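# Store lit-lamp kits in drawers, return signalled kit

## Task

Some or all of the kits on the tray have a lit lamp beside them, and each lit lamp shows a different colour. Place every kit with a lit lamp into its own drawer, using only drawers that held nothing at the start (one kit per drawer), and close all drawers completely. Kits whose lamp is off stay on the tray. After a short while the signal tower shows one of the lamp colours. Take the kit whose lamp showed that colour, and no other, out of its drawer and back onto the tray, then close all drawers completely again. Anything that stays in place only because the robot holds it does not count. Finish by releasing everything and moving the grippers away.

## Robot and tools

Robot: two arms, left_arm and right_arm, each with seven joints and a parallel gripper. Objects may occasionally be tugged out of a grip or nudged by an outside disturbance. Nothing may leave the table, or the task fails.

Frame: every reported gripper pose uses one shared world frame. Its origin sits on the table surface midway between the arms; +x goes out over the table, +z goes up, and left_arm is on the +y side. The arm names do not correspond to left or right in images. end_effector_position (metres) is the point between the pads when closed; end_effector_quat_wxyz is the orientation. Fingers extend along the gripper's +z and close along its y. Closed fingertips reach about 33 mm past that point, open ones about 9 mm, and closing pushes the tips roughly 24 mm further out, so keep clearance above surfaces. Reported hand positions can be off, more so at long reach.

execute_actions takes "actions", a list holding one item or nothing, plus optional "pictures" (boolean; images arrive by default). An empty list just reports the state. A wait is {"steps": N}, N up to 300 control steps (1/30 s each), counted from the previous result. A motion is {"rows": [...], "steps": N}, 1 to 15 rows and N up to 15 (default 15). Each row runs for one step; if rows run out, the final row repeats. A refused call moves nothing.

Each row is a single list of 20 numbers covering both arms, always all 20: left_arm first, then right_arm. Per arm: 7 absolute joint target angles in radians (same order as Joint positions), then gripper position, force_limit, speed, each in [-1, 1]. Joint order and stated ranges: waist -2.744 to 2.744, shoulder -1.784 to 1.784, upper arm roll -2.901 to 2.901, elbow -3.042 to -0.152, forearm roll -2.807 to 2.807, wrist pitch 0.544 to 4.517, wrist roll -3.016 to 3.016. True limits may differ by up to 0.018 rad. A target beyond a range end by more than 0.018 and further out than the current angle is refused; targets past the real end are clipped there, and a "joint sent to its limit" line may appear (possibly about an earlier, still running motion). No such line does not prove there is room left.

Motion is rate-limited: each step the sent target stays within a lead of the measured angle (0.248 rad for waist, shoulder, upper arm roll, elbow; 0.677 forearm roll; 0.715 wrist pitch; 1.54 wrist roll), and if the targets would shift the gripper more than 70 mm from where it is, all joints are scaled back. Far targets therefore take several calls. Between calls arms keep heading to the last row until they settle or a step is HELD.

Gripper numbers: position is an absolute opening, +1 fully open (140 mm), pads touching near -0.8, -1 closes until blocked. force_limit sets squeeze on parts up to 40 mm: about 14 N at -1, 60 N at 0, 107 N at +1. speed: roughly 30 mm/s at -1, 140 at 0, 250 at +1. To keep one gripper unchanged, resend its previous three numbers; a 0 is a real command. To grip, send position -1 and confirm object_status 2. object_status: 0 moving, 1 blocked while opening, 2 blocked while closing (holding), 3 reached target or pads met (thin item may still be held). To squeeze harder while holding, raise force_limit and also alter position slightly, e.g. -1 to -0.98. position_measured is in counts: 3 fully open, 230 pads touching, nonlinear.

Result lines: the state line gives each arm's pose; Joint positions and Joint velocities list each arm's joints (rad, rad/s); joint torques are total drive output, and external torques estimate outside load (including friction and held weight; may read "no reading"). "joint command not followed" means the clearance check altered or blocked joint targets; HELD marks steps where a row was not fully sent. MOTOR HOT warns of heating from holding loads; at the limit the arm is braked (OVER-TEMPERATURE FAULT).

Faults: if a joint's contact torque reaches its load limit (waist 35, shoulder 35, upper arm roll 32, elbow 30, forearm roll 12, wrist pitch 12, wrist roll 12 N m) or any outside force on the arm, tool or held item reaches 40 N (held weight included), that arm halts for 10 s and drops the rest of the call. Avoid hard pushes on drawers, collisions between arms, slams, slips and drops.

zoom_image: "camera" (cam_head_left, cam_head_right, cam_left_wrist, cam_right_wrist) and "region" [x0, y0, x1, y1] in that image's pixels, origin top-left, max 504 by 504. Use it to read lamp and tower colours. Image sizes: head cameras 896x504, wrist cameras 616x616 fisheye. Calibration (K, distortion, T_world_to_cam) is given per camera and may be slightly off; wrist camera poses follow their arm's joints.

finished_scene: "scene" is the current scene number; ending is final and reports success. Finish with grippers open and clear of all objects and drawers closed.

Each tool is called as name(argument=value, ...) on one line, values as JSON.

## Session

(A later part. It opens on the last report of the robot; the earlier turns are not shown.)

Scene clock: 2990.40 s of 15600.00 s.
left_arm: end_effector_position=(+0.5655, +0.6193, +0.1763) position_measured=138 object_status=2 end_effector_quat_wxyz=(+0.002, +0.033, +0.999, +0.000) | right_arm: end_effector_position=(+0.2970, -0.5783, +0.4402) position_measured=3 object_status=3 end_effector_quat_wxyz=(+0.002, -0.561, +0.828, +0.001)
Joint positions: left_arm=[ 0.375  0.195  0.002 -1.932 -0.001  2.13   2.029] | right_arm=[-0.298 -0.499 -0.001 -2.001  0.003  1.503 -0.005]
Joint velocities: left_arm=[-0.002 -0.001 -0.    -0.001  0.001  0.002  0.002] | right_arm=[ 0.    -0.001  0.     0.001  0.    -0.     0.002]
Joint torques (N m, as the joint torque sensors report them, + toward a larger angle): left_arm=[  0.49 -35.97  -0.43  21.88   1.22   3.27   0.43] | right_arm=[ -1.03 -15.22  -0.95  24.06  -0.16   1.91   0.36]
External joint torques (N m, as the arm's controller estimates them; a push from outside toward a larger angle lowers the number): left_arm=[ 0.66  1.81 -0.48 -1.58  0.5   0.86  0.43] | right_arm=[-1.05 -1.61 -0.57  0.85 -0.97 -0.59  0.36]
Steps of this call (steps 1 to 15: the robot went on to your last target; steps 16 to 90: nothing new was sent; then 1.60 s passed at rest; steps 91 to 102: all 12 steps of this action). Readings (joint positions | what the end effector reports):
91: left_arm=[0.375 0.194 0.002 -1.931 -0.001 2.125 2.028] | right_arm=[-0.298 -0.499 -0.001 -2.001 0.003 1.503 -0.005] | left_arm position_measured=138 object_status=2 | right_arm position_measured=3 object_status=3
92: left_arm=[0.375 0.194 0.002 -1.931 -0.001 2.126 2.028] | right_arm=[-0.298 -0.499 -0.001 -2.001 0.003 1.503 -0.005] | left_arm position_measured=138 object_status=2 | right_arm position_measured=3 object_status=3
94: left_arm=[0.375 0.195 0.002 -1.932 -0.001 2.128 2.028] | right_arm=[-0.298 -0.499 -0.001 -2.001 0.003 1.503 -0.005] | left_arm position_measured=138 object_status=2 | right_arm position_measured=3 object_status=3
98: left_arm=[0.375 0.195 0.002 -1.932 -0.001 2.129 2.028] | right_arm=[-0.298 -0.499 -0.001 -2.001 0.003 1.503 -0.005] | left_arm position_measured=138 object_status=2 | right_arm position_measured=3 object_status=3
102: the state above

Contact. Release.

execute_actions(actions=[{"rows":[[0.377,0.194,0,-1.931,0,2.13,2.035,0.25,0.5,-0.5,-0.3,-0.5,0,-2.0,0,1.5,0,1,0,0]],"steps":15}], pictures=false)

execute_actions(actions=[{"rows":[[0.377,0.18,0,-1.91,0,2.07,2.035,0.25,0.5,-0.5,-0.3,-0.5,0,-2.0,0,1.5,0,1,0,0],[0.377,0.18,0,-1.91,0,2.07,2.035,0.25,0.5,-0.5,-0.3,-0.5,0,-2.0,0,1.5,0,1,0,0],[0.377,0.18,0,-1.91,0,2.07,2.035,0.25,0.5,-0.5,-0.3,-0.5,0,-2.0,0,1.5,0,1,0,0],[0.377,0.18,0,-1.91,0,2.05,2.035,0.25,0.5,-0.5,-0.3,-0.5,0,-2.0,0,1.5,0,1,0,0],[0.377,0.157,0,-1.871,0,2.0,2.035,0.25,0.5,-0.5,-0.3,-0.5,0,-2.0,0,1.5,0,1,0,0],[0.377,0.157,0,-1.871,0,2.0,2.035,0.25,0.5,-0.5,-0.3,-0.5,0,-2.0,0,1.5,0,1,0,0],[0.377,0.157,0,-1.871,0,2.0,2.035,0.25,0.5,-0.5,-0.3,-0.5,0,-2.0,0,1.5,0,1,0,0],[0.377,0.157,0,-1.871,0,1.97,2.035,0.25,0.5,-0.5,-0.3,-0.5,0,-2.0,0,1.5,0,1,0,0],[0.377,0.144,0,-1.837,0,1.95,2.035,0.25,0.5,-0.5,-0.3,-0.5,0,-2.0,0,1.5,0,1,0,0],[0.377,0.144,0,-1.837,0,1.95,2.035,0.25,0.5,-0.5,-0.3,-0.5,0,-2.0,0,1.5,0,1,0,0],[0.377,0.144,0,-1.837,0,1.95,2.035,0.25,0.5,-0.5,-0.3,-0.5,0,-2.0,0,1.5,0,1,0,0],[0.377,0.05,0,-1.92,0,1.95,2.035,0.25,0.5,-0.5,-0.3,-0.5,0,-2.0,0,1.5,0,1,0,0],[0.377,0.05,0,-1.92,0,1.95,2.035,0.25,0.5,-0.5,-0.3,-0.5,0,-2.0,0,1.5,0,1,0,0],[0.377,0.05,0,-1.92,0,1.95,2.035,0.25,0.5,-0.5,-0.3,-0.5,0,-2.0,0,1.5,0,1,0,0],[0.377,-0.0667,0,-2.0,0,1.93,2.1,0.25,0.5,-0.5,-0.3,-0.5,0,-2.0,0,1.5,0,1,0,0]],"steps":15}], pictures=false)

execute_actions(actions=[{"rows":[[0.377,-0.0667,0,-2.0,0,1.93,2.1,0,0.3,0,-0.3,-0.5,0,-2.0,0,1.5,0,1,0,0],[0.39,-0.0667,0,-2.0,0,1.93,2.1,0,0.3,0,-0.3,-0.5,0,-2.0,0,1.5,0,1,0,0],[0.40,-0.18,0,-2.12,0,1.93,2.2,0,0.3,0,-0.3,-0.5,0,-2.0,0,1.5,0,1,0,0],[0.40,-0.18,0,-2.12,0,1.93,2.2,0,0.3,0,-0.3,-0.5,0,-2.0,0,1.5,0,1,0,0],[0.40,-0.18,0,-2.12,0,1.93,2.2,0,0.3,0,-0.3,-0.5,0,-2.0,0,1.5,0,1,0,0],[0.42,-0.3,0,-2.24,0,1.93,2.3,0,0.3,0,-0.3,-0.5,0,-2.0,0,1.5,0,1,0,0],[0.42,-0.3,0,-2.24,0,1.93,2.3,0,0.3,0,-0.3,-0.5,0,-2.0,0,1.5,0,1,0,0],[0.42,-0.3,0,-2.24,0,1.93,2.3,0,0.3,0,-0.3,-0.5,0,-2.0,0,1.5,0,1,0,0],[0.45,-0.42,0,-2.35,0,1.93,2.4,0,0.3,0,-0.3,-0.5,0,-2.0,0,1.5,0,1,0,0]],"steps":15}], pictures=false)

execute_actions(actions=[{"rows":[[0.5,-0.45,0,-2.49,-0.25,2.12,2.55,0,0.3,0,-0.3,-0.5,0,-2.0,0,1.5,0,1,0,0],[0.5,-0.45,0,-2.49,-0.25,2.12,2.55,0,0.3,0,-0.3,-0.5,0,-2.0,0,1.5,0,1,0,0],[0.5,-0.45,0,-2.49,-0.25,2.12,2.55,0,0.3,0,-0.3,-0.5,0,-2.0,0,1.5,0,1,0,0],[0.5,-0.45,0,-2.49,-0.25,2.12,2.55,0,0.3,0,-0.3,-0.5,0,-2.0,0,1.5,0,1,0,0],[0.5,-0.45,0,-2.49,-0.25,2.12,2.55,0,0.3,0,-0.3,-0.5,0,-2.0,0,1.5,0,1,0,0],[0.55,-0.48,0,-2.63,-0.5,2.31,2.7,0,0.3,0,-0.3,-0.5,0,-2.0,0,1.5,0,1,0,0],[0.55,-0.48,0,-2.63,-0.5,2.31,2.7,0,0.3,0,-0.3,-0.5,0,-2.0,0,1.5,0,1,0,0],[0.55,-0.48,0,-2.63,-0.5,2.31,2.7,0,0.3,0,-0.3,-0.5,0,-2.0,0,1.5,0,1,0,0],[0.55,-0.48,0,-2.63,-0.5,2.31,2.7,0,0.3,0,-0.3,-0.5,0,-2.0,0,1.5,0,1,0,0],[0.55,-0.48,0,-2.63,-0.5,2.31,2.7,0,0.3,0,-0.3,-0.5,0,-2.0,0,1.5,0,1,0,0],[0.6,-0.5,0,-2.76,-0.76,2.5,2.85,0,0.3,0,-0.3,-0.5,0,-2.0,0,1.5,0,1,0,0]],"steps":15}], pictures=false)

execute_actions(actions=[{"rows":[[0.6,-0.5,0,-2.76,-0.8,2.55,2.88,0,0.3,0,-0.3,-0.5,0,-2.0,0,1.5,0,1,0,0]],"steps":12}], pictures=false)

execute_actions(actions=[{"rows":[[0.57,-0.4,0,-2.74,-0.84,2.68,2.9,0,0.3,0,-0.3,-0.5,0,-2.0,0,1.5,0,1,0,0],[0.57,-0.4,0,-2.74,-0.84,2.68,2.9,0,0.3,0,-0.3,-0.5,0,-2.0,0,1.5,0,1,0,0],[0.57,-0.4,0,-2.74,-0.84,2.68,2.9,0,0.3,0,-0.3,-0.5,0,-2.0,0,1.5,0,1,0,0],[0.57,-0.4,0,-2.74,-0.84,2.68,2.9,0,0.3,0,-0.3,-0.5,0,-2.0,0,1.5,0,1,0,0],[0.57,-0.4,0,-2.74,-0.84,2.68,2.9,0,0.3,0,-0.3,-0.5,0,-2.0,0,1.5,0,1,0,0],[0.57,-0.4,0,-2.74,-0.84,2.7,2.9,0,0.3,0,-0.3,-0.5,0,-2.0,0,1.5,0,1,0,0],[0.53,-0.265,0,-2.685,-0.84,2.74,2.9,0,0.3,0,-0.3,-0.5,0,-2.0,0,1.5,0,1,0,0]],"steps":15}])

Scene clock: 3060.83 s of 15600.00 s.
left_arm: end_effector_position=(+0.5656, +0.6194, +0.1763) position_measured=98 object_status=0 end_effector_quat_wxyz=(+0.002, +0.033, +0.999, +0.000) | right_arm: end_effector_position=(+0.2970, -0.5783, +0.4402) position_measured=3 object_status=3 end_effector_quat_wxyz=(+0.002, -0.561, +0.828, +0.001)
Joint positions: left_arm=[ 0.375  0.195  0.002 -1.932 -0.001  2.131  2.029] | right_arm=[-0.298 -0.499 -0.001 -2.001  0.003  1.503 -0.005]
Joint velocities: left_arm=[ 0.002 -0.001  0.     0.001 -0.001  0.    -0.001] | right_arm=[-0.001 -0.     0.002 -0.     0.    -0.    -0.   ]
Joint torques (N m, as the joint torque sensors report them, + toward a larger angle): left_arm=[  0.6  -38.35  -0.9   23.22   1.24   2.57   0.45] | right_arm=[ -0.95 -15.48  -1.1   24.12  -0.11   1.9    0.42]
External joint torques (N m, as the arm's controller estimates them; a push from outside toward a larger angle lowers the number): left_arm=[ 0.59 -0.59 -1.1  -0.24  0.52  0.15  0.45] | right_arm=[-0.99 -2.11 -0.74  1.02 -0.92 -0.59  0.42]
Steps of this call (steps 1 to 15: the robot went on to your last target; steps 16 to 90: nothing new was sent; then 66.93 s passed at rest; steps 91 to 105: all 15 steps of this action). Readings (joint positions | what the end effector reports):
91: left_arm=[0.375 0.195 0.002 -1.932 -0.001 2.131 2.029] | right_arm=[-0.298 -0.499 -0.001 -2.001 0.003 1.503 -0.005] | left_arm position_measured=138 object_status=0 | right_arm position_measured=3 object_status=3
92: left_arm=[0.375 0.195 0.002 -1.932 -0.001 2.131 2.029] | right_arm=[-0.298 -0.499 -0.001 -2.001 0.003 1.503 -0.005] | left_arm position_measured=138 object_status=0 | right_arm position_measured=3 object_status=3
94: left_arm=[0.375 0.195 0.002 -1.932 -0.001 2.131 2.029] | right_arm=[-0.298 -0.499 -0.001 -2.001 0.003 1.503 -0.005] | left_arm position_measured=125 object_status=0 | right_arm position_measured=3 object_status=3
98: left_arm=[0.375 0.195 0.002 -1.932 -0.001 2.131 2.029] | right_arm=[-0.298 -0.499 -0.001 -2.001 0.003 1.503 -0.005] | left_arm position_measured=106 object_status=0 | right_arm position_measured=3 object_status=3
105: the state above

Scene clock: 3061.33 s of 15600.00 s.
left_arm: end_effector_position=(+0.5375, +0.6075, +0.2501) position_measured=98 object_status=3 end_effector_quat_wxyz=(-0.001, +0.037, +0.999, -0.001) | right_arm: end_effector_position=(+0.2970, -0.5783, +0.4402) position_measured=3 object_status=3 end_effector_quat_wxyz=(+0.002, -0.561, +0.828, +0.001)
Joint positions: left_arm=[ 0.375  0.048  0.002 -1.928 -0.001  1.975  2.035] | right_arm=[-0.298 -0.499 -0.001 -2.001  0.003  1.503 -0.005]
Joint velocities: left_arm=[ 0.001 -1.245  0.    -1.057 -0.    -0.312  0.191] | right_arm=[ 0.     0.001 -0.001 -0.     0.001 -0.    -0.001]
Joint torques (N m, as the joint torque sensors report them, + toward a larger angle): left_arm=[  0.76 -42.23  -1.73  32.19   1.33   3.6    0.4 ] | right_arm=[ -0.99 -14.99  -0.76  24.16  -0.19   1.85   0.36]
External joint torques (N m, as the arm's controller estimates them; a push from outside toward a larger angle lowers the number): left_arm=[-0.07 -1.02 -2.55 -1.44  0.65 -0.46  0.4 ] | right_arm=[-0.96 -1.44 -0.3   0.98 -1.   -0.65  0.36]
Steps of this call (steps 1 to 15: all 15 steps of this action). Readings (joint positions | what the end effector reports):
1: left_arm=[0.375 0.194 0.002 -1.928 -0.001 2.121 2.029] | right_arm=[-0.298 -0.499 -0.001 -2.001 0.003 1.503 -0.005] | left_arm position_measured=98 object_status=3 | right_arm position_measured=3 object_status=3
2: left_arm=[0.375 0.192 0.002 -1.924 -0.001 2.112 2.029] | right_arm=[-0.298 -0.499 -0.001 -2.001 0.003 1.503 -0.005] | left_arm position_measured=98 object_status=3 | right_arm position_measured=3 object_status=3
4: left_arm=[0.375 0.186 0.002 -1.916 -0.001 2.097 2.029] | right_arm=[-0.298 -0.499 -0.001 -2.001 0.003 1.503 -0.005] | left_arm position_measured=98 object_status=3 | right_arm position_measured=3 object_status=3
8: left_arm=[0.375 0.164 0.002 -1.881 -0.001 2.041 2.029] | right_arm=[-0.298 -0.499 -0.001 -2.001 0.003 1.503 -0.005] | left_arm position_measured=98 object_status=3 | right_arm position_measured=3 object_status=3
15: the state above

Scene clock: 3061.83 s of 15600.00 s.
left_arm: end_effector_position=(+0.3939, +0.5812, +0.2827) position_measured=129 object_status=3 end_effector_quat_wxyz=(+0.005, +0.122, +0.993, +0.003) | right_arm: end_effector_position=(+0.2970, -0.5783, +0.4402) position_measured=3 object_status=3 end_effector_quat_wxyz=(+0.002, -0.561, +0.828, +0.001)
Joint positions: left_arm=[ 0.447 -0.414  0.001 -2.338 -0.001  1.935  2.277] | right_arm=[-0.298 -0.499 -0.001 -2.001  0.003  1.503 -0.005]
Joint velocities: left_arm=[ 0.012 -0.083 -0.    -0.125  0.    -0.006  0.385] | right_arm=[ 0.     0.    -0.001 -0.001  0.     0.001  0.   ]
Joint torques (N m, as the joint torque sensors report them, + toward a larger angle): left_arm=[  0.36 -15.99  -0.61  22.73   1.27   2.06   0.5 ] | right_arm=[ -0.67 -15.32  -0.87  24.26  -0.18   1.94   0.35]
External joint torques (N m, as the arm's controller estimates them; a push from outside toward a larger angle lowers the number): left_arm=[ 0.77 -0.45  0.4  -1.47  0.48 -0.44  0.5 ] | right_arm=[-0.62 -1.78 -0.37  1.08 -0.98 -0.56  0.35]
Steps of this call (steps 1 to 15: all 15 steps of this action). Readings (joint positions | what the end effector reports):
1: left_arm=[0.375 0.010 0.002 -1.955 -0.001 1.966 2.041] | right_arm=[-0.298 -0.499 -0.001 -2.001 0.003 1.503 -0.005] | left_arm position_measured=98 object_status=0 | right_arm position_measured=3 object_status=3
2: left_arm=[0.377 -0.019 0.001 -1.969 -0.001 1.959 2.046] | right_arm=[-0.298 -0.499 -0.001 -2.001 0.003 1.503 -0.005] | left_arm position_measured=104 object_status=0 | right_arm position_measured=3 object_status=3
4: left_arm=[0.386 -0.106 -0.000 -2.047 -0.001 1.952 2.075] | right_arm=[-0.298 -0.499 -0.001 -2.001 0.003 1.503 -0.005] | left_arm position_measured=120 object_status=0 | right_arm position_measured=3 object_status=3
8: left_arm=[0.410 -0.254 -0.000 -2.186 -0.001 1.941 2.144] | right_arm=[-0.298 -0.499 -0.001 -2.001 0.003 1.503 -0.005] | left_arm position_measured=129 object_status=0 | right_arm position_measured=3 object_status=3
15: the state above

Scene clock: 3062.33 s of 15600.00 s.
left_arm: end_effector_position=(+0.4137, +0.5538, +0.1949) position_measured=129 object_status=3 end_effector_quat_wxyz=(+0.223, +0.005, +0.968, -0.112) | right_arm: end_effector_position=(+0.2970, -0.5783, +0.4402) position_measured=3 object_status=3 end_effector_quat_wxyz=(+0.002, -0.561, +0.828, +0.001)
Joint positions: left_arm=[ 0.592 -0.492  0.    -2.744 -0.671  2.387  2.654] | right_arm=[-0.298 -0.499 -0.001 -2.001  0.003  1.503 -0.005]
Joint velocities: left_arm=[ 0.111 -0.014  0.003 -0.289 -0.739  0.64   0.629] | right_arm=[-0.001 -0.001 -0.001  0.    -0.001 -0.001 -0.   ]
Joint torques (N m, as the joint torque sensors report them, + toward a larger angle): left_arm=[ -0.66 -16.28  -0.23  26.76   0.18   3.38   0.5 ] | right_arm=[ -0.71 -15.17  -0.22  24.49  -0.19   1.91   0.45]
External joint torques (N m, as the arm's controller estimates them; a push from outside toward a larger angle lowers the number): left_arm=[ 1.31 -0.12  2.1  -0.9  -0.72  0.91  0.54] | right_arm=[-0.66 -1.51  0.26  1.21 -0.98 -0.6   0.45]
Steps of this call (steps 1 to 15: all 15 steps of this action). Readings (joint positions | what the end effector reports):
1: left_arm=[0.458 -0.428 -0.003 -2.371 -0.054 1.969 2.304] | right_arm=[-0.298 -0.499 -0.001 -2.001 0.003 1.503 -0.005] | left_arm position_measured=129 object_status=3 | right_arm position_measured=3 object_status=3
2: left_arm=[0.470 -0.439 -0.003 -2.410 -0.101 1.995 2.328] | right_arm=[-0.298 -0.499 -0.001 -2.001 0.003 1.503 -0.005] | left_arm position_measured=129 object_status=3 | right_arm position_measured=3 object_status=3
4: left_arm=[0.487 -0.442 -0.001 -2.459 -0.163 2.033 2.371] | right_arm=[-0.298 -0.499 -0.001 -2.001 0.003 1.503 -0.005] | left_arm position_measured=129 object_status=3 | right_arm position_measured=3 object_status=3
8: left_arm=[0.529 -0.468 -0.002 -2.580 -0.357 2.162 2.473] | right_arm=[-0.298 -0.499 -0.001 -2.001 0.003 1.503 -0.005] | left_arm position_measured=129 object_status=3 | right_arm position_measured=3 object_status=3
15: the state above

Scene clock: 3062.73 s of 15600.00 s.
left_arm: end_effector_position=(+0.4328, +0.5912, +0.2116) position_measured=129 object_status=3 end_effector_quat_wxyz=(+0.284, +0.014, +0.957, -0.057) | right_arm: end_effector_position=(+0.2970, -0.5783, +0.4402) position_measured=3 object_status=3 end_effector_quat_wxyz=(+0.002, -0.561, +0.828, +0.001)
Joint positions: left_arm=[ 0.597 -0.498  0.    -2.758 -0.793  2.531  2.814] | right_arm=[-0.298 -0.499 -0.001 -2.001  0.003  1.503 -0.005]
Joint velocities: left_arm=[ 0.001 -0.001  0.001 -0.002 -0.038  0.088  0.197] | right_arm=[ 0.    -0.     0.001 -0.     0.001 -0.001  0.   ]
Joint torques (N m, as the joint torque sensors report them, + toward a larger angle): left_arm=[  0.44 -13.87   0.13  19.78   0.27   2.99   0.33] | right_arm=[ -0.77 -15.3   -0.9   24.1   -0.2    1.84   0.39]
External joint torques (N m, as the arm's controller estimates them; a push from outside toward a larger angle lowers the number): left_arm=[ 0.45 -0.94  0.71 -2.77 -0.57  0.8   0.35] | right_arm=[-0.82 -1.75 -0.55  0.9  -1.01 -0.66  0.39]
Steps of this call (steps 1 to 12: all 12 steps of this action). Readings (joint positions | what the end effector reports):
1: left_arm=[0.594 -0.492 0.000 -2.751 -0.701 2.414 2.676] | right_arm=[-0.298 -0.499 -0.001 -2.001 0.003 1.503 -0.005] | left_arm position_measured=129 object_status=3 | right_arm position_measured=3 object_status=3
2: left_arm=[0.595 -0.493 0.000 -2.755 -0.724 2.438 2.697] | right_arm=[-0.298 -0.499 -0.001 -2.001 0.003 1.503 -0.005] | left_arm position_measured=129 object_status=3 | right_arm position_measured=3 object_status=3
4: left_arm=[0.597 -0.496 0.000 -2.757 -0.755 2.473 2.731] | right_arm=[-0.298 -0.499 -0.001 -2.001 0.003 1.503 -0.005] | left_arm position_measured=129 object_status=3 | right_arm position_measured=3 object_status=3
8: left_arm=[0.597 -0.498 0.000 -2.758 -0.783 2.514 2.782] | right_arm=[-0.298 -0.499 -0.001 -2.001 0.003 1.503 -0.005] | left_arm position_measured=129 object_status=3 | right_arm position_measured=3 object_status=3
12: the state above

Scene clock: 3063.23 s of 15600.00 s.
left_arm: end_effector_position=(+0.4571, +0.6197, +0.1574) position_measured=129 object_status=3 end_effector_quat_wxyz=(+0.257, +0.017, +0.966, -0.024) | right_arm: end_effector_position=(+0.2970, -0.5783, +0.4402) position_measured=3 object_status=3 end_effector_quat_wxyz=(+0.002, -0.561, +0.828, +0.001)
Joint positions: left_arm=[ 0.534 -0.268  0.001 -2.689 -0.836  2.718  2.878] | right_arm=[-0.298 -0.499 -0.001 -2.001  0.003  1.503 -0.005]
Joint velocities: left_arm=[-0.009  0.019  0.002  0.034 -0.007  0.107  0.051] | right_arm=[-0.     0.001  0.    -0.     0.     0.    -0.001]
Joint torques (N m, as the joint torque sensors report them, + toward a larger angle): left_arm=[ -1.43 -18.12  -0.58  21.13   0.52   3.01   0.35] | right_arm=[ -0.66 -15.36  -0.74  23.98  -0.15   1.85   0.39]
External joint torques (N m, as the arm's controller estimates them; a push from outside toward a larger angle lowers the number): left_arm=[-1.58  1.26 -0.33  0.54 -0.47  0.67  0.37] | right_arm=[-0.7  -2.01 -0.38  0.91 -0.96 -0.64  0.39]
Steps of this call (steps 1 to 15: all 15 steps of this action). Readings (joint positions | what the end effector reports):
1: left_arm=[0.591 -0.480 0.001 -2.751 -0.803 2.556 2.822] | right_arm=[-0.298 -0.499 -0.001 -2.001 0.003 1.503 -0.005] | left_arm position_measured=129 object_status=3 | right_arm position_measured=3 object_status=3
2: left_arm=[0.585 -0.454 0.001 -2.745 -0.811 2.579 2.830] | right_arm=[-0.298 -0.499 -0.001 -2.001 0.003 1.503 -0.005] | left_arm position_measured=129 object_status=3 | right_arm position_measured=3 object_status=3
4: left_arm=[0.578 -0.420 0.001 -2.744 -0.822 2.610 2.842] | right_arm=[-0.298 -0.499 -0.001 -2.001 0.003 1.503 -0.005] | left_arm position_measured=129 object_status=3 | right_arm position_measured=3 object_status=3
8: left_arm=[0.555 -0.341 0.003 -2.709 -0.832 2.669 2.860] | right_arm=[-0.298 -0.499 -0.001 -2.001 0.003 1.503 -0.005] | left_arm position_measured=129 object_status=3 | right_arm position_measured=3 object_status=3
15: the state above
camera_calibration (this result's frames):
cam_left_wrist: T_world_to_cam=[[0.210762, 0.977518, -0.00611551, -0.692917], [0.567122, -0.117177, 0.815256, -0.301837], [0.796211, -0.175294, -0.579068, 0.0264669], [0, 0, 0, 1]] pos_world=[0.296146, 0.64661, 0.257163]
cam_right_wrist: T_world_to_cam=[[-0.928209, 0.371744, 0.0152981, 0.481073], [0.34749, 0.851489, 0.392705, 0.207681], [0.13296, 0.369829, -0.919537, 0.755383], [0, 0, 0, 1]] pos_world=[0.273934, -0.635036, 0.605686]

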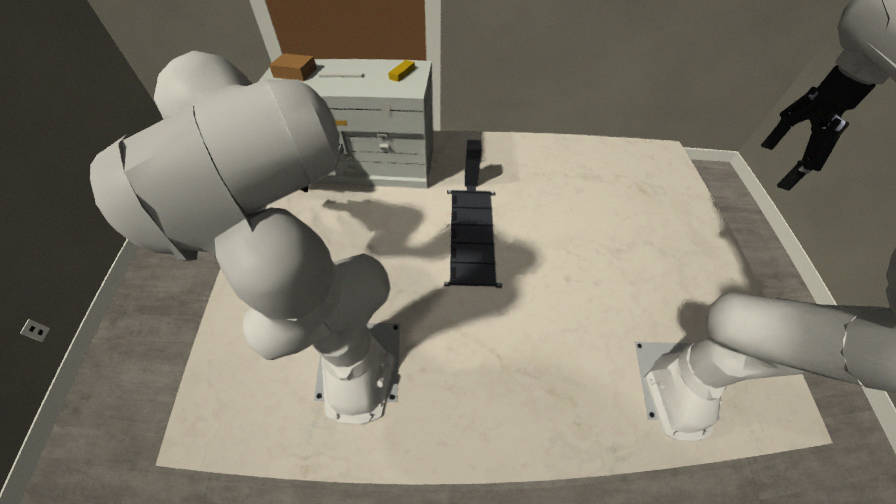

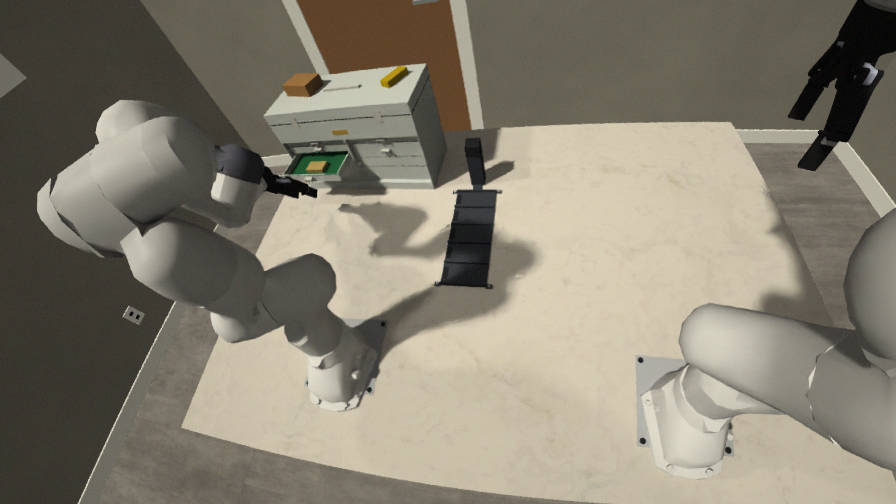

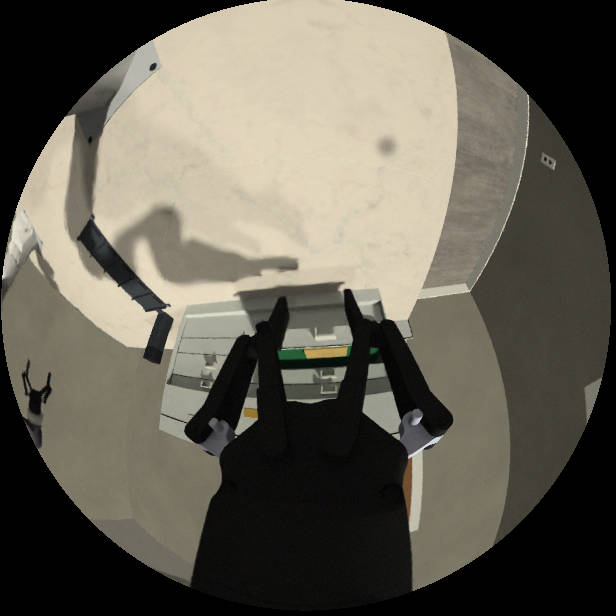

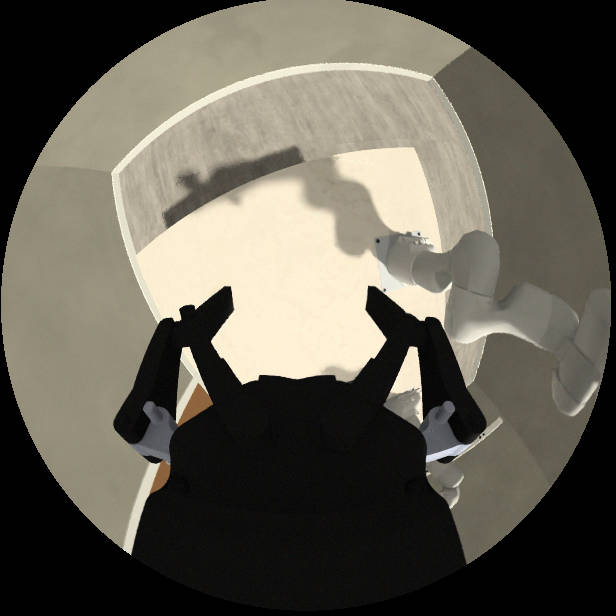

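execute_actions(actions=[{"rows":[[0.51,-0.232,0,-2.655,-0.834,2.752,2.887,0,0.3,0,-0.3,-0.5,0,-2.0,0,1.5,0,1,0,0],[0.51,-0.232,0,-2.655,-0.834,2.752,2.887,0,0.3,0,-0.3,-0.5,0,-2.0,0,1.5,0,1,0,0],[0.51,-0.232,0,-2.655,-0.834,2.752,2.887,0,0.3,0,-0.3,-0.5,0,-2.0,0,1.5,0,1,0,0],[0.51,-0.232,0,-2.655,-0.834,2.752,2.887,0,0.3,0,-0.3,-0.5,0,-2.0,0,1.5,0,1,0,0],[0.492,-0.198,0,-2.624,-0.827,2.763,2.873,0,0.3,0,-0.3,-0.5,0,-2.0,0,1.5,0,1,0,0],[0.492,-0.198,0,-2.624,-0.827,2.763,2.873,0,0.3,0,-0.3,-0.5,0,-2.0,0,1.5,0,1,0,0],[0.492,-0.198,0,-2.624,-0.827,2.763,2.873,0,0.3,0,-0.3,-0.5,0,-2.0,0,1.5,0,1,0,0],[0.492,-0.198,0,-2.624,-0.827,2.763,2.873,0,0.3,0,-0.3,-0.5,0,-2.0,0,1.5,0,1,0,0],[0.476,-0.164,0,-2.592,-0.819,2.774,2.858,0,0.3,0,-0.3,-0.5,0,-2.0,0,1.5,0,1,0,0]],"steps":15}], pictures=false)

execute_actions(actions=[{"rows":[[0.476,-0.164,0,-2.592,-0.819,2.774,2.858,0,0.3,0,-0.3,-0.5,0,-2.0,0,1.5,0,1,0,0],[0.476,-0.164,0,-2.592,-0.819,2.774,2.858,0,0.3,0,-0.3,-0.5,0,-2.0,0,1.5,0,1,0,0],[0.476,-0.164,0,-2.592,-0.819,2.774,2.858,0,0.3,0,-0.3,-0.5,0,-2.0,0,1.5,0,1,0,0],[0.476,-0.164,0,-2.592,-0.819,2.774,2.858,-1,0.3,0,-0.3,-0.5,0,-2.0,0,1.5,0,1,0,0]],"steps":15}], pictures=false)

execute_actions(actions=[{"steps":8}], pictures=false)

Scene clock: 3083.90 s of 15600.00 s.
left_arm: end_effector_position=(+0.4969, +0.6237, +0.1579) position_measured=129 object_status=3 end_effector_quat_wxyz=(+0.258, +0.042, +0.965, -0.009) | right_arm: end_effector_position=(+0.2970, -0.5783, +0.4402) position_measured=3 object_status=3 end_effector_quat_wxyz=(+0.002, -0.561, +0.828, +0.001)
Joint positions: left_arm=[ 0.479 -0.168  0.001 -2.596 -0.823  2.765  2.876] | right_arm=[-0.298 -0.499 -0.001 -2.001  0.003  1.503 -0.005]
Joint velocities: left_arm=[-0.009  0.025 -0.001  0.027  0.011  0.028 -0.035] | right_arm=[-0.002 -0.     0.    -0.     0.     0.    -0.001]
Joint torques (N m, as the joint torque sensors report them, + toward a larger angle): left_arm=[ -2.1  -20.94  -1.35  21.38   2.06   3.34  -0.31] | right_arm=[ -0.81 -15.05  -0.66  24.1   -0.21   1.89   0.36]
External joint torques (N m, as the arm's controller estimates them; a push from outside toward a larger angle lowers the number): left_arm=[-2.26  1.84 -1.28  0.93  1.02  0.9  -0.3 ] | right_arm=[-0.79 -1.58 -0.21  0.96 -1.01 -0.6   0.36]
Steps of this call (steps 1 to 30: the robot went on to your last target; steps 31 to 90: nothing new was sent; then 17.17 s passed at rest; steps 91 to 105: all 15 steps of this action). Readings (joint positions | what the end effector reports):
91: left_arm=[0.529 -0.260 0.002 -2.680 -0.837 2.738 2.893] | right_arm=[-0.298 -0.499 -0.001 -2.001 0.003 1.503 -0.005] | left_arm position_measured=129 object_status=3 | right_arm position_measured=3 object_status=3
92: left_arm=[0.524 -0.251 0.002 -2.671 -0.837 2.740 2.893] | right_arm=[-0.298 -0.499 -0.001 -2.001 0.003 1.503 -0.005] | left_arm position_measured=129 object_status=3 | right_arm position_measured=3 object_status=3
94: left_arm=[0.517 -0.240 0.001 -2.662 -0.837 2.742 2.893] | right_arm=[-0.298 -0.499 -0.001 -2.001 0.003 1.503 -0.005] | left_arm position_measured=129 object_status=3 | right_arm position_measured=3 object_status=3
98: left_arm=[0.499 -0.207 0.001 -2.632 -0.832 2.751 2.889] | right_arm=[-0.298 -0.499 -0.001 -2.001 0.003 1.503 -0.005] | left_arm position_measured=129 object_status=3 | right_arm position_measured=3 object_status=3
105: the state above

Scene clock: 3084.40 s of 15600.00 s.
left_arm: end_effector_position=(+0.4980, +0.6253, +0.1588) position_measured=195 object_status=0 end_effector_quat_wxyz=(+0.259, +0.038, +0.965, -0.007) | right_arm: end_effector_position=(+0.2970, -0.5783, +0.4402) position_measured=3 object_status=3 end_effector_quat_wxyz=(+0.002, -0.561, +0.828, +0.001)
Joint positions: left_arm=[ 0.479 -0.166  0.001 -2.593 -0.822  2.77   2.867] | right_arm=[-0.298 -0.499 -0.001 -2.001  0.003  1.503 -0.005]
Joint velocities: left_arm=[-0.002  0.     0.     0.001  0.001 -0.001 -0.004] | right_arm=[ 0.001  0.001  0.002  0.    -0.    -0.001  0.   ]
Joint torques (N m, as the joint torque sensors report them, + toward a larger angle): left_arm=[ -2.2  -20.71  -0.1   20.33   1.92   3.25  -0.33] | right_arm=[ -0.67 -15.16  -0.6   23.98  -0.17   1.83   0.37]
External joint torques (N m, as the arm's controller estimates them; a push from outside toward a larger angle lowers the number): left_arm=[-2.18  1.9   0.22 -0.32  0.84  0.8  -0.32] | right_arm=[-0.76 -1.67 -0.3   0.81 -0.99 -0.67  0.37]
Steps of this call (steps 1 to 15: all 15 steps of this action). Readings (joint positions | what the end effector reports):
1: left_arm=[0.479 -0.167 0.001 -2.595 -0.823 2.766 2.875] | right_arm=[-0.298 -0.499 -0.001 -2.001 0.003 1.503 -0.005] | left_arm position_measured=129 object_status=3 | right_arm position_measured=3 object_status=3
2: left_arm=[0.479 -0.167 0.001 -2.594 -0.823 2.767 2.874] | right_arm=[-0.298 -0.499 -0.001 -2.001 0.003 1.503 -0.005] | left_arm position_measured=129 object_status=3 | right_arm position_measured=3 object_status=3
4: left_arm=[0.479 -0.166 0.001 -2.594 -0.822 2.768 2.872] | right_arm=[-0.298 -0.499 -0.001 -2.001 0.003 1.503 -0.005] | left_arm position_measured=129 object_status=0 | right_arm position_measured=3 object_status=3
8: left_arm=[0.479 -0.166 0.001 -2.594 -0.822 2.769 2.869] | right_arm=[-0.298 -0.499 -0.001 -2.001 0.003 1.503 -0.005] | left_arm position_measured=158 object_status=0 | right_arm position_measured=3 object_status=3
15: the state above

Scene clock: 3084.67 s of 15600.00 s.
left_arm: end_effector_position=(+0.4980, +0.6253, +0.1588) position_measured=195 object_status=2 end_effector_quat_wxyz=(+0.259, +0.038, +0.965, -0.007) | right_arm: end_effector_position=(+0.2970, -0.5783, +0.4402) position_measured=3 object_status=3 end_effector_quat_wxyz=(+0.002, -0.561, +0.828, +0.001)
Joint positions: left_arm=[ 0.479 -0.166  0.001 -2.593 -0.822  2.77   2.866] | right_arm=[-0.298 -0.499 -0.001 -2.001  0.003  1.503 -0.005]
Joint velocities: left_arm=[ 0.001 -0.002 -0.    -0.001  0.002  0.    -0.003] | right_arm=[ 0.     0.    -0.001  0.     0.001 -0.     0.001]
Joint torques (N m, as the joint torque sensors report them, + toward a larger angle): left_arm=[ -2.02 -21.12  -0.95  21.12   2.05   3.29  -0.38] | right_arm=[ -0.66 -14.96  -0.56  24.21  -0.17   1.81   0.39]
External joint torques (N m, as the arm's controller estimates them; a push from outside toward a larger angle lowers the number): left_arm=[-2.01  1.53 -0.65  0.46  0.96  0.83 -0.37] | right_arm=[-0.63 -1.32 -0.08  0.95 -0.98 -0.69  0.39]
Steps of this call (steps 1 to 8: the robot went on to your last target). Readings (joint positions | what the end effector reports):
1: left_arm=[0.479 -0.166 0.001 -2.593 -0.822 2.770 2.867] | right_arm=[-0.298 -0.499 -0.001 -2.001 0.003 1.503 -0.005] | left_arm position_measured=195 object_status=0 | right_arm position_measured=3 object_status=3
2: left_arm=[0.479 -0.166 0.001 -2.593 -0.822 2.770 2.867] | right_arm=[-0.298 -0.499 -0.001 -2.001 0.003 1.503 -0.005] | left_arm position_measured=195 object_status=0 | right_arm position_measured=3 object_status=3
4: left_arm=[0.479 -0.166 0.001 -2.593 -0.822 2.770 2.867] | right_arm=[-0.298 -0.499 -0.001 -2.001 0.003 1.503 -0.005] | left_arm position_measured=195 object_status=2 | right_arm position_measured=3 object_status=3
8: the state above

Close.

execute_actions(actions=[{"rows":[[0.458,-0.13,0,-2.558,-0.808,2.78,2.82,-1,0.3,0,-0.3,-0.5,0,-2.0,0,1.5,0,1,0,0],[0.458,-0.13,0,-2.558,-0.808,2.78,2.82,-1,0.3,0,-0.3,-0.5,0,-2.0,0,1.5,0,1,0,0],[0.458,-0.13,0,-2.558,-0.808,2.78,2.82,-1,0.3,0,-0.3,-0.5,0,-2.0,0,1.5,0,1,0,0],[0.458,-0.13,0,-2.558,-0.808,2.78,2.82,-1,0.3,0,-0.3,-0.5,0,-2.0,0,1.5,0,1,0,0],[0.442,-0.098,0,-2.525,-0.796,2.787,2.795,-1,0.3,0,-0.3,-0.5,0,-2.0,0,1.5,0,1,0,0],[0.442,-0.098,0,-2.525,-0.796,2.787,2.795,-1,0.3,0,-0.3,-0.5,0,-2.0,0,1.5,0,1,0,0],[0.442,-0.098,0,-2.525,-0.796,2.787,2.795,-1,0.3,0,-0.3,-0.5,0,-2.0,0,1.5,0,1,0,0],[0.442,-0.098,0,-2.525,-0.796,2.787,2.795,-1,0.3,0,-0.3,-0.5,0,-2.0,0,1.5,0,1,0,0],[0.428,-0.067,0,-2.491,-0.784,2.793,2.77,-1,0.3,0,-0.3,-0.5,0,-2.0,0,1.5,0,1,0,0],[0.428,-0.067,0,-2.491,-0.784,2.793,2.77,-1,0.3,0,-0.3,-0.5,0,-2.0,0,1.5,0,1,0,0],[0.428,-0.067,0,-2.491,-0.784,2.793,2.77,-1,0.3,0,-0.3,-0.5,0,-2.0,0,1.5,0,1,0,0],[0.428,-0.067,0,-2.491,-0.784,2.793,2.77,-1,0.3,0,-0.3,-0.5,0,-2.0,0,1.5,0,1,0,0],[0.415,-0.035,0,-2.4565,-0.771,2.797,2.745,-1,0.3,0,-0.3,-0.5,0,-2.0,0,1.5,0,1,0,0]],"steps":15}], pictures=false)

execute_actions(actions=[{"rows":[[0.415,-0.035,0,-2.4565,-0.771,2.797,2.745,-1,0.3,0,-0.3,-0.5,0,-2.0,0,1.5,0,1,0,0],[0.403,-0.004,0,-2.42,-0.757,2.8,2.72,-1,0.3,0,-0.3,-0.5,0,-2.0,0,1.5,0,1,0,0],[0.403,-0.004,0,-2.42,-0.757,2.8,2.72,-1,0.3,0,-0.3,-0.5,0,-2.0,0,1.5,0,1,0,0],[0.403,-0.004,0,-2.42,-0.757,2.8,2.72,-1,0.3,0,-0.3,-0.5,0,-2.0,0,1.5,0,1,0,0],[0.403,-0.004,0,-2.42,-0.757,2.8,2.72,-1,0.3,0,-0.3,-0.5,0,-2.0,0,1.5,0,1,0,0],[0.392,0.028,0,-2.384,-0.742,2.801,2.69,-1,0.3,0,-0.3,-0.5,0,-2.0,0,1.5,0,1,0,0],[0.392,0.028,0,-2.384,-0.742,2.801,2.69,-1,0.3,0,-0.3,-0.5,0,-2.0,0,1.5,0,1,0,0],[0.392,0.028,0,-2.384,-0.742,2.801,2.69,-1,0.3,0,-0.3,-0.5,0,-2.0,0,1.5,0,1,0,0],[0.392,0.028,0,-2.384,-0.742,2.801,2.69,-1,0.3,0,-0.3,-0.5,0,-2.0,0,1.5,0,1,0,0],[0.381,0.059,0,-2.347,-0.726,2.801,2.665,-1,0.3,0,-0.3,-0.5,0,-2.0,0,1.5,0,1,0,0],[0.381,0.059,0,-2.347,-0.726,2.801,2.665,-1,0.3,0,-0.3,-0.5,0,-2.0,0,1.5,0,1,0,0],[0.381,0.059,0,-2.347,-0.726,2.801,2.665,-1,0.3,0,-0.3,-0.5,0,-2.0,0,1.5,0,1,0,0],[0.381,0.059,0,-2.347,-0.726,2.801,2.665,-1,0.3,0,-0.3,-0.5,0,-2.0,0,1.5,0,1,0,0],[0.375,0.075,0,-2.328,-0.718,2.802,2.655,-1,0.3,0,-0.3,-0.5,0,-2.0,0,1.5,0,1,0,0]],"steps":15}], pictures=false)

execute_actions(actions=[{"rows":[[0.375,0.075,0,-2.328,-0.718,2.802,2.655,-1,0.3,0,-0.3,-0.5,0,-2.0,0,1.5,0,1,0,0],[0.375,0.075,0,-2.328,-0.718,2.802,2.655,-1,0.3,0,-0.3,-0.5,0,-2.0,0,1.5,0,1,0,0],[0.371,0.0904,0,-2.3084,-0.71,2.803,2.645,-1,0.3,0,-0.3,-0.5,0,-2.0,0,1.5,0,1,0,0],[0.371,0.0904,0,-2.3084,-0.71,2.803,2.645,-1,0.3,0,-0.3,-0.5,0,-2.0,0,1.5,0,1,0,0],[0.371,0.0904,0,-2.3084,-0.71,2.803,2.645,-1,0.3,0,-0.3,-0.5,0,-2.0,0,1.5,0,1,0,0],[0.371,0.0904,0,-2.3084,-0.71,2.803,2.645,-1,0.3,0,-0.3,-0.5,0,-2.0,0,1.5,0,1,0,0],[0.371,0.0904,0,-2.3084,-0.71,2.803,2.645,-1,0.3,0,-0.3,-0.5,0,-2.0,0,1.5,0,1,0,0],[0.367,0.103,0,-2.293,-0.705,2.803,2.64,-1,0.3,0,-0.3,-0.5,0,-2.0,0,1.5,0,1,0,0]],"steps":15}], pictures=false)

Scene clock: 3129.53 s of 15600.00 s.
left_arm: end_effector_position=(+0.5470, +0.6225, +0.1581) position_measured=195 object_status=2 end_effector_quat_wxyz=(+0.258, +0.043, +0.965, -0.006) | right_arm: end_effector_position=(+0.2970, -0.5783, +0.4402) position_measured=3 object_status=3 end_effector_quat_wxyz=(+0.002, -0.561, +0.828, +0.001)
Joint positions: left_arm=[ 0.424 -0.049  0.003 -2.471 -0.783  2.789  2.794] | right_arm=[-0.298 -0.499 -0.001 -2.001  0.003  1.503 -0.005]
Joint velocities: left_arm=[-0.076  0.175 -0.005  0.187  0.072  0.038 -0.157] | right_arm=[ 0.001  0.002  0.     0.001  0.    -0.     0.001]
Joint torques (N m, as the joint torque sensors report them, + toward a larger angle): left_arm=[ -2.1  -26.38  -1.05  20.08   2.06   2.96   0.09] | right_arm=[ -0.65 -15.42  -1.    24.31  -0.21   1.9    0.34]
External joint torques (N m, as the arm's controller estimates them; a push from outside toward a larger angle lowers the number): left_arm=[-3.72  2.3  -2.55  0.51  1.16  0.24  0.12] | right_arm=[-0.61 -1.99 -0.53  1.15 -1.01 -0.6   0.34]
Steps of this call (steps 1 to 15: the robot went on to your last target; steps 16 to 90: nothing new was sent; then 41.37 s passed at rest; steps 91 to 105: all 15 steps of this action). Readings (joint positions | what the end effector reports):
91: left_arm=[0.475 -0.159 0.002 -2.586 -0.820 2.770 2.862] | right_arm=[-0.298 -0.499 -0.001 -2.001 0.003 1.503 -0.005] | left_arm position_measured=195 object_status=2 | right_arm position_measured=3 object_status=3
92: left_arm=[0.471 -0.150 0.002 -2.577 -0.817 2.771 2.859] | right_arm=[-0.298 -0.499 -0.001 -2.001 0.003 1.503 -0.005] | left_arm position_measured=195 object_status=2 | right_arm position_measured=3 object_status=3
94: left_arm=[0.465 -0.139 0.002 -2.566 -0.814 2.774 2.852] | right_arm=[-0.298 -0.499 -0.001 -2.001 0.003 1.503 -0.005] | left_arm position_measured=195 object_status=2 | right_arm position_measured=3 object_status=3
98: left_arm=[0.450 -0.108 0.002 -2.534 -0.804 2.780 2.833] | right_arm=[-0.298 -0.499 -0.001 -2.001 0.003 1.503 -0.005] | left_arm position_measured=195 object_status=2 | right_arm position_measured=3 object_status=3
105: the state above

Scene clock: 3130.03 s of 15600.00 s.
left_arm: end_effector_position=(+0.5955, +0.6195, +0.1574) position_measured=195 object_status=2 end_effector_quat_wxyz=(+0.258, +0.042, +0.965, -0.007) | right_arm: end_effector_position=(+0.2970, -0.5783, +0.4402) position_measured=3 object_status=3 end_effector_quat_wxyz=(+0.002, -0.561, +0.828, +0.001)
Joint positions: left_arm=[ 0.382  0.062  0.002 -2.343 -0.731  2.797  2.703] | right_arm=[-0.298 -0.499 -0.001 -2.001  0.003  1.503 -0.005]
Joint velocities: left_arm=[-0.058  0.16   0.001  0.184  0.082  0.015 -0.15 ] | right_arm=[ 0.002 -0.    -0.    -0.001  0.     0.    -0.   ]
Joint torques (N m, as the joint torque sensors report them, + toward a larger angle): left_arm=[ -1.63 -29.95  -0.24  21.65   2.04   3.13  -0.01] | right_arm=[ -0.88 -15.52  -0.65  24.32  -0.19   1.85   0.38]
External joint torques (N m, as the arm's controller estimates them; a push from outside toward a larger angle lowers the number): left_arm=[-2.88  2.46 -1.6   1.61  1.1   0.46  0.02] | right_arm=[-0.95 -2.05 -0.31  1.2  -1.01 -0.64  0.38]
Steps of this call (steps 1 to 15: all 15 steps of this action). Readings (joint positions | what the end effector reports):
1: left_arm=[0.422 -0.045 0.002 -2.466 -0.781 2.790 2.789] | right_arm=[-0.298 -0.499 -0.001 -2.001 0.003 1.503 -0.005] | left_arm position_measured=195 object_status=2 | right_arm position_measured=3 object_status=3
2: left_arm=[0.418 -0.035 0.003 -2.455 -0.776 2.790 2.782] | right_arm=[-0.298 -0.499 -0.001 -2.001 0.003 1.503 -0.005] | left_arm position_measured=195 object_status=2 | right_arm position_measured=3 object_status=3
4: left_arm=[0.411 -0.018 0.002 -2.436 -0.769 2.793 2.770] | right_arm=[-0.298 -0.499 -0.001 -2.001 0.003 1.503 -0.005] | left_arm position_measured=195 object_status=2 | right_arm position_measured=3 object_status=3
8: left_arm=[0.399 0.014 0.002 -2.400 -0.755 2.795 2.745] | right_arm=[-0.298 -0.499 -0.001 -2.001 0.003 1.503 -0.005] | left_arm position_measured=195 object_status=2 | right_arm position_measured=3 object_status=3
15: the state above

Scene clock: 3130.53 s of 15600.00 s.
left_arm: end_effector_position=(+0.6105, +0.6185, +0.1572) position_measured=195 object_status=2 end_effector_quat_wxyz=(+0.258, +0.037, +0.965, -0.008) | right_arm: end_effector_position=(+0.2970, -0.5783, +0.4402) position_measured=3 object_status=3 end_effector_quat_wxyz=(+0.002, -0.561, +0.828, +0.001)
Joint positions: left_arm=[ 0.372  0.097  0.002 -2.302 -0.708  2.797  2.66 ] | right_arm=[-0.298 -0.499 -0.001 -2.001  0.003  1.503 -0.005]
Joint velocities: left_arm=[-0.     0.    -0.001  0.002  0.01  -0.002 -0.03 ] | right_arm=[-0.     0.    -0.     0.001 -0.001  0.     0.001]
Joint torques (N m, as the joint torque sensors report them, + toward a larger angle): left_arm=[ -3.57 -27.67  -0.68  26.15   1.75   3.73  -0.38] | right_arm=[ -0.82 -15.08  -1.16  23.59  -0.14   1.82   0.4 ]
External joint torques (N m, as the arm's controller estimates them; a push from outside toward a larger angle lowers the number): left_arm=[-3.57  4.49 -0.86  5.04  0.65  1.06 -0.36] | right_arm=[-0.82 -1.51 -0.74  0.38 -0.94 -0.68  0.4 ]
Steps of this call (steps 1 to 15: all 15 steps of this action). Readings (joint positions | what the end effector reports):
1: left_arm=[0.381 0.066 0.002 -2.339 -0.728 2.798 2.698] | right_arm=[-0.298 -0.499 -0.001 -2.001 0.003 1.503 -0.005] | left_arm position_measured=195 object_status=2 | right_arm position_measured=3 object_status=3
2: left_arm=[0.380 0.069 0.002 -2.336 -0.726 2.798 2.694] | right_arm=[-0.298 -0.499 -0.001 -2.001 0.003 1.503 -0.005] | left_arm position_measured=195 object_status=2 | right_arm position_measured=3 object_status=3
4: left_arm=[0.377 0.079 0.002 -2.323 -0.721 2.798 2.685] | right_arm=[-0.298 -0.499 -0.001 -2.001 0.003 1.503 -0.005] | left_arm position_measured=195 object_status=2 | right_arm position_measured=3 object_status=3
8: left_arm=[0.373 0.090 0.002 -2.310 -0.714 2.798 2.673] | right_arm=[-0.298 -0.499 -0.001 -2.001 0.003 1.503 -0.005] | left_arm position_measured=195 object_status=2 | right_arm position_measured=3 object_status=3
15: the state above

Closed. Release and back off.

execute_actions(actions=[{"rows":[[0.371,0.096,0,-2.303,-0.708,2.80,2.65,0,0.3,0,-0.3,-0.5,0,-2.0,0,1.5,0,1,0,0]],"steps":12}], pictures=false)

execute_actions(actions=[{"rows":[[0.392,0.028,0,-2.384,-0.742,2.801,2.70,0,0.3,0,-0.3,-0.5,0,-2.0,0,1.5,0,1,0,0],[0.392,0.028,0,-2.384,-0.742,2.801,2.70,0,0.3,0,-0.3,-0.5,0,-2.0,0,1.5,0,1,0,0],[0.392,0.028,0,-2.384,-0.742,2.801,2.70,0,0.3,0,-0.3,-0.5,0,-2.0,0,1.5,0,1,0,0],[0.392,0.028,0,-2.384,-0.742,2.801,2.70,0,0.3,0,-0.3,-0.5,0,-2.0,0,1.5,0,1,0,0],[0.392,0.028,0,-2.384,-0.742,2.801,2.70,0,0.3,0,-0.3,-0.5,0,-2.0,0,1.5,0,1,0,0],[0.42,-0.035,0,-2.4565,-0.771,2.797,2.76,0,0.3,0,-0.3,-0.5,0,-2.0,0,1.5,0,1,0,0]],"steps":15}])

Scene clock: 3143.20 s of 15600.00 s.
left_arm: end_effector_position=(+0.6101, +0.6183, +0.1570) position_measured=129 object_status=0 end_effector_quat_wxyz=(+0.257, +0.035, +0.966, -0.008) | right_arm: end_effector_position=(+0.2970, -0.5783, +0.4402) position_measured=3 object_status=3 end_effector_quat_wxyz=(+0.002, -0.561, +0.828, +0.001)
Joint positions: left_arm=[ 0.372  0.096  0.002 -2.303 -0.706  2.796  2.653] | right_arm=[-0.298 -0.499 -0.001 -2.001  0.003  1.503 -0.005]
Joint velocities: left_arm=[ 0.001  0.     0.     0.001  0.     0.001 -0.   ] | right_arm=[-0.     0.     0.     0.001  0.    -0.    -0.   ]
Joint torques (N m, as the joint torque sensors report them, + toward a larger angle): left_arm=[ -0.94 -31.93  -1.36  20.69   0.8    3.37  -0.08] | right_arm=[ -0.69 -15.46  -0.88  24.17  -0.19   1.9    0.38]
External joint torques (N m, as the arm's controller estimates them; a push from outside toward a larger angle lowers the number): left_arm=[-1.    0.2  -1.59 -0.42 -0.3   0.69 -0.07] | right_arm=[-0.75 -1.82 -0.55  0.92 -1.   -0.6   0.38]
Steps of this call (steps 1 to 15: the robot went on to your last target; steps 16 to 270: nothing new was sent; then 3.27 s passed at rest; steps 271 to 282: all 12 steps of this action). Readings (joint positions | what the end effector reports):
271: left_arm=[0.372 0.096 0.002 -2.302 -0.706 2.796 2.653] | right_arm=[-0.298 -0.499 -0.001 -2.001 0.003 1.503 -0.005] | left_arm position_measured=195 object_status=0 | right_arm position_measured=3 object_status=3
272: left_arm=[0.372 0.096 0.002 -2.303 -0.706 2.796 2.653] | right_arm=[-0.298 -0.499 -0.001 -2.001 0.003 1.503 -0.005] | left_arm position_measured=193 object_status=0 | right_arm position_measured=3 object_status=3
274: left_arm=[0.372 0.096 0.002 -2.303 -0.706 2.796 2.653] | right_arm=[-0.298 -0.499 -0.001 -2.001 0.003 1.503 -0.005] | left_arm position_measured=173 object_status=0 | right_arm position_measured=3 object_status=3
278: left_arm=[0.372 0.096 0.002 -2.303 -0.706 2.796 2.653] | right_arm=[-0.298 -0.499 -0.001 -2.001 0.003 1.503 -0.005] | left_arm position_measured=143 object_status=0 | right_arm position_measured=3 object_status=3
282: the state above

Scene clock: 3143.70 s of 15600.00 s.
left_arm: end_effector_position=(+0.5543, +0.6226, +0.1578) position_measured=129 object_status=3 end_effector_quat_wxyz=(+0.257, +0.021, +0.966, -0.010) | right_arm: end_effector_position=(+0.2970, -0.5783, +0.4402) position_measured=3 object_status=3 end_effector_quat_wxyz=(+0.002, -0.561, +0.828, +0.001)
Joint positions: left_arm=[ 0.417 -0.032  0.    -2.454 -0.766  2.797  2.725] | right_arm=[-0.298 -0.499 -0.001 -2.001  0.003  1.503 -0.005]
Joint velocities: left_arm=[ 0.001 -0.007  0.001 -0.016 -0.019  0.     0.093] | right_arm=[ 0.    -0.     0.     0.    -0.001  0.001  0.001]
Joint torques (N m, as the joint torque sensors report them, + toward a larger angle): left_arm=[  0.94 -29.13   0.71  19.4    0.64   2.59   0.37] | right_arm=[ -0.68 -15.37  -0.9   24.21  -0.18   1.89   0.39]
External joint torques (N m, as the arm's controller estimates them; a push from outside toward a larger angle lowers the number): left_arm=[ 0.9  -1.81  0.73 -1.45 -0.48  0.    0.39] | right_arm=[-0.72 -1.74 -0.55  0.96 -0.99 -0.62  0.39]
Steps of this call (steps 1 to 15: all 15 steps of this action). Readings (joint positions | what the end effector reports):
1: left_arm=[0.374 0.082 -0.000 -2.322 -0.712 2.797 2.657] | right_arm=[-0.298 -0.499 -0.001 -2.001 0.003 1.503 -0.005] | left_arm position_measured=129 object_status=0 | right_arm position_measured=3 object_status=3
2: left_arm=[0.378 0.064 -0.000 -2.344 -0.719 2.797 2.660] | right_arm=[-0.298 -0.499 -0.001 -2.001 0.003 1.503 -0.005] | left_arm position_measured=129 object_status=0 | right_arm position_measured=3 object_status=3
4: left_arm=[0.385 0.043 -0.000 -2.367 -0.728 2.797 2.667] | right_arm=[-0.298 -0.499 -0.001 -2.001 0.003 1.503 -0.005] | left_arm position_measured=129 object_status=3 | right_arm position_measured=3 object_status=3
8: left_arm=[0.407 -0.011 -0.002 -2.430 -0.751 2.797 2.693] | right_arm=[-0.298 -0.499 -0.001 -2.001 0.003 1.503 -0.005] | left_arm position_measured=129 object_status=3 | right_arm position_measured=3 object_status=3
15: the state above
camera_calibration (this result's frames):
cam_left_wrist: T_world_to_cam=[[0.210172, 0.9774, 0.0227209, -0.720356], [0.567033, -0.140796, 0.811573, -0.341595], [0.796431, -0.157686, -0.583809, -0.0605538], [0, 0, 0, 1]] pos_world=[0.393321, 0.646432, 0.258244]
cam_right_wrist: T_world_to_cam=[[-0.928209, 0.371745, 0.0152982, 0.481073], [0.347491, 0.851489, 0.392705, 0.207681], [0.13296, 0.369828, -0.919537, 0.755383], [0, 0, 0, 1]] pos_world=[0.273934, -0.635036, 0.605686]

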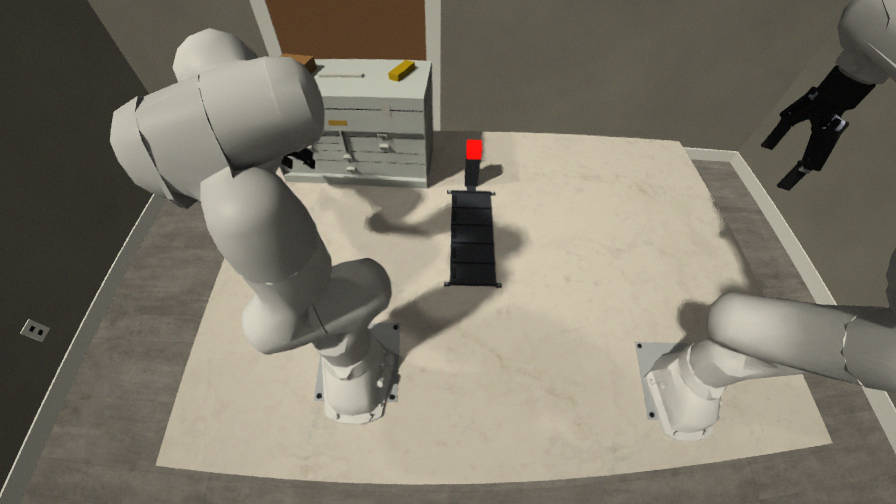

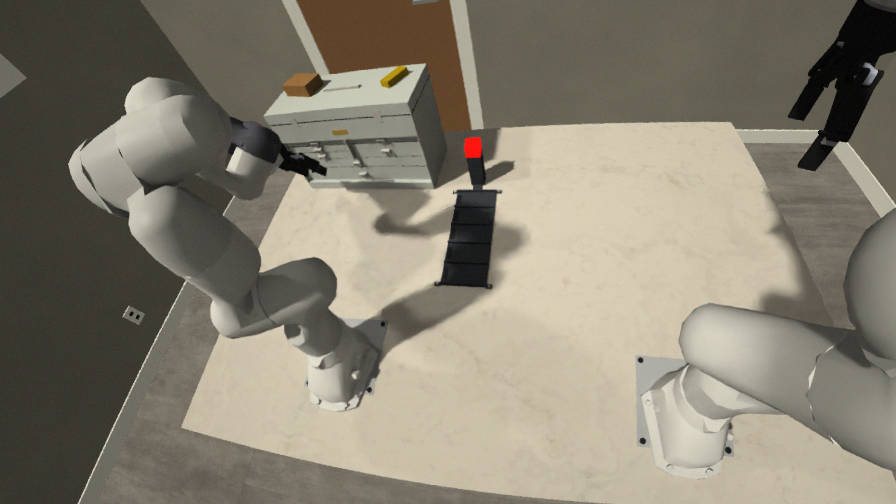

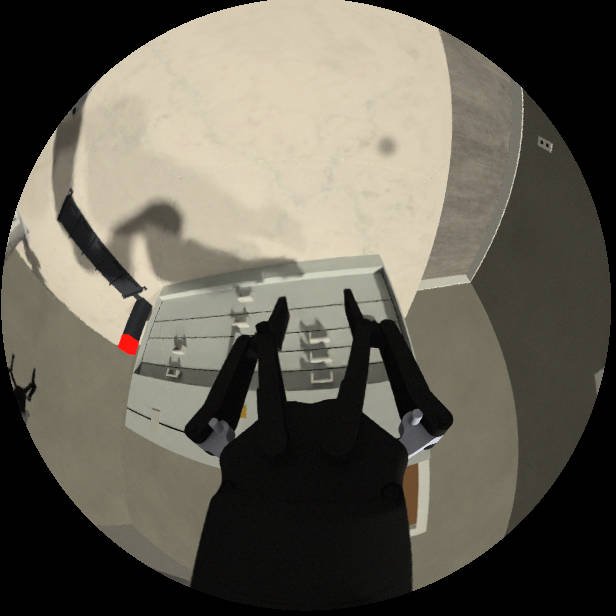

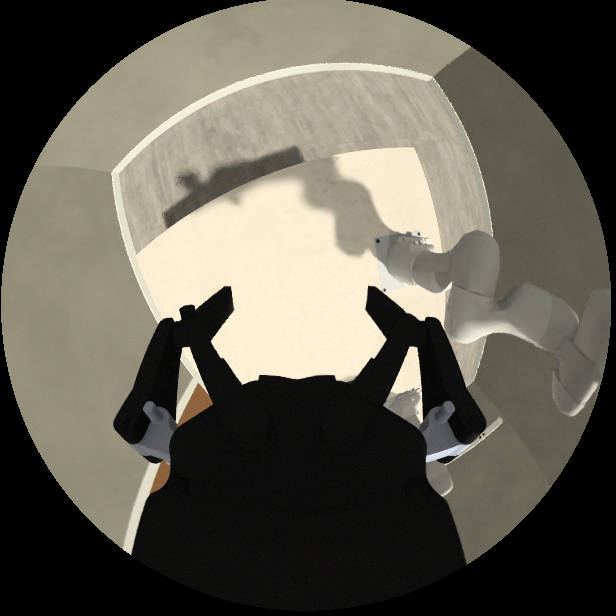

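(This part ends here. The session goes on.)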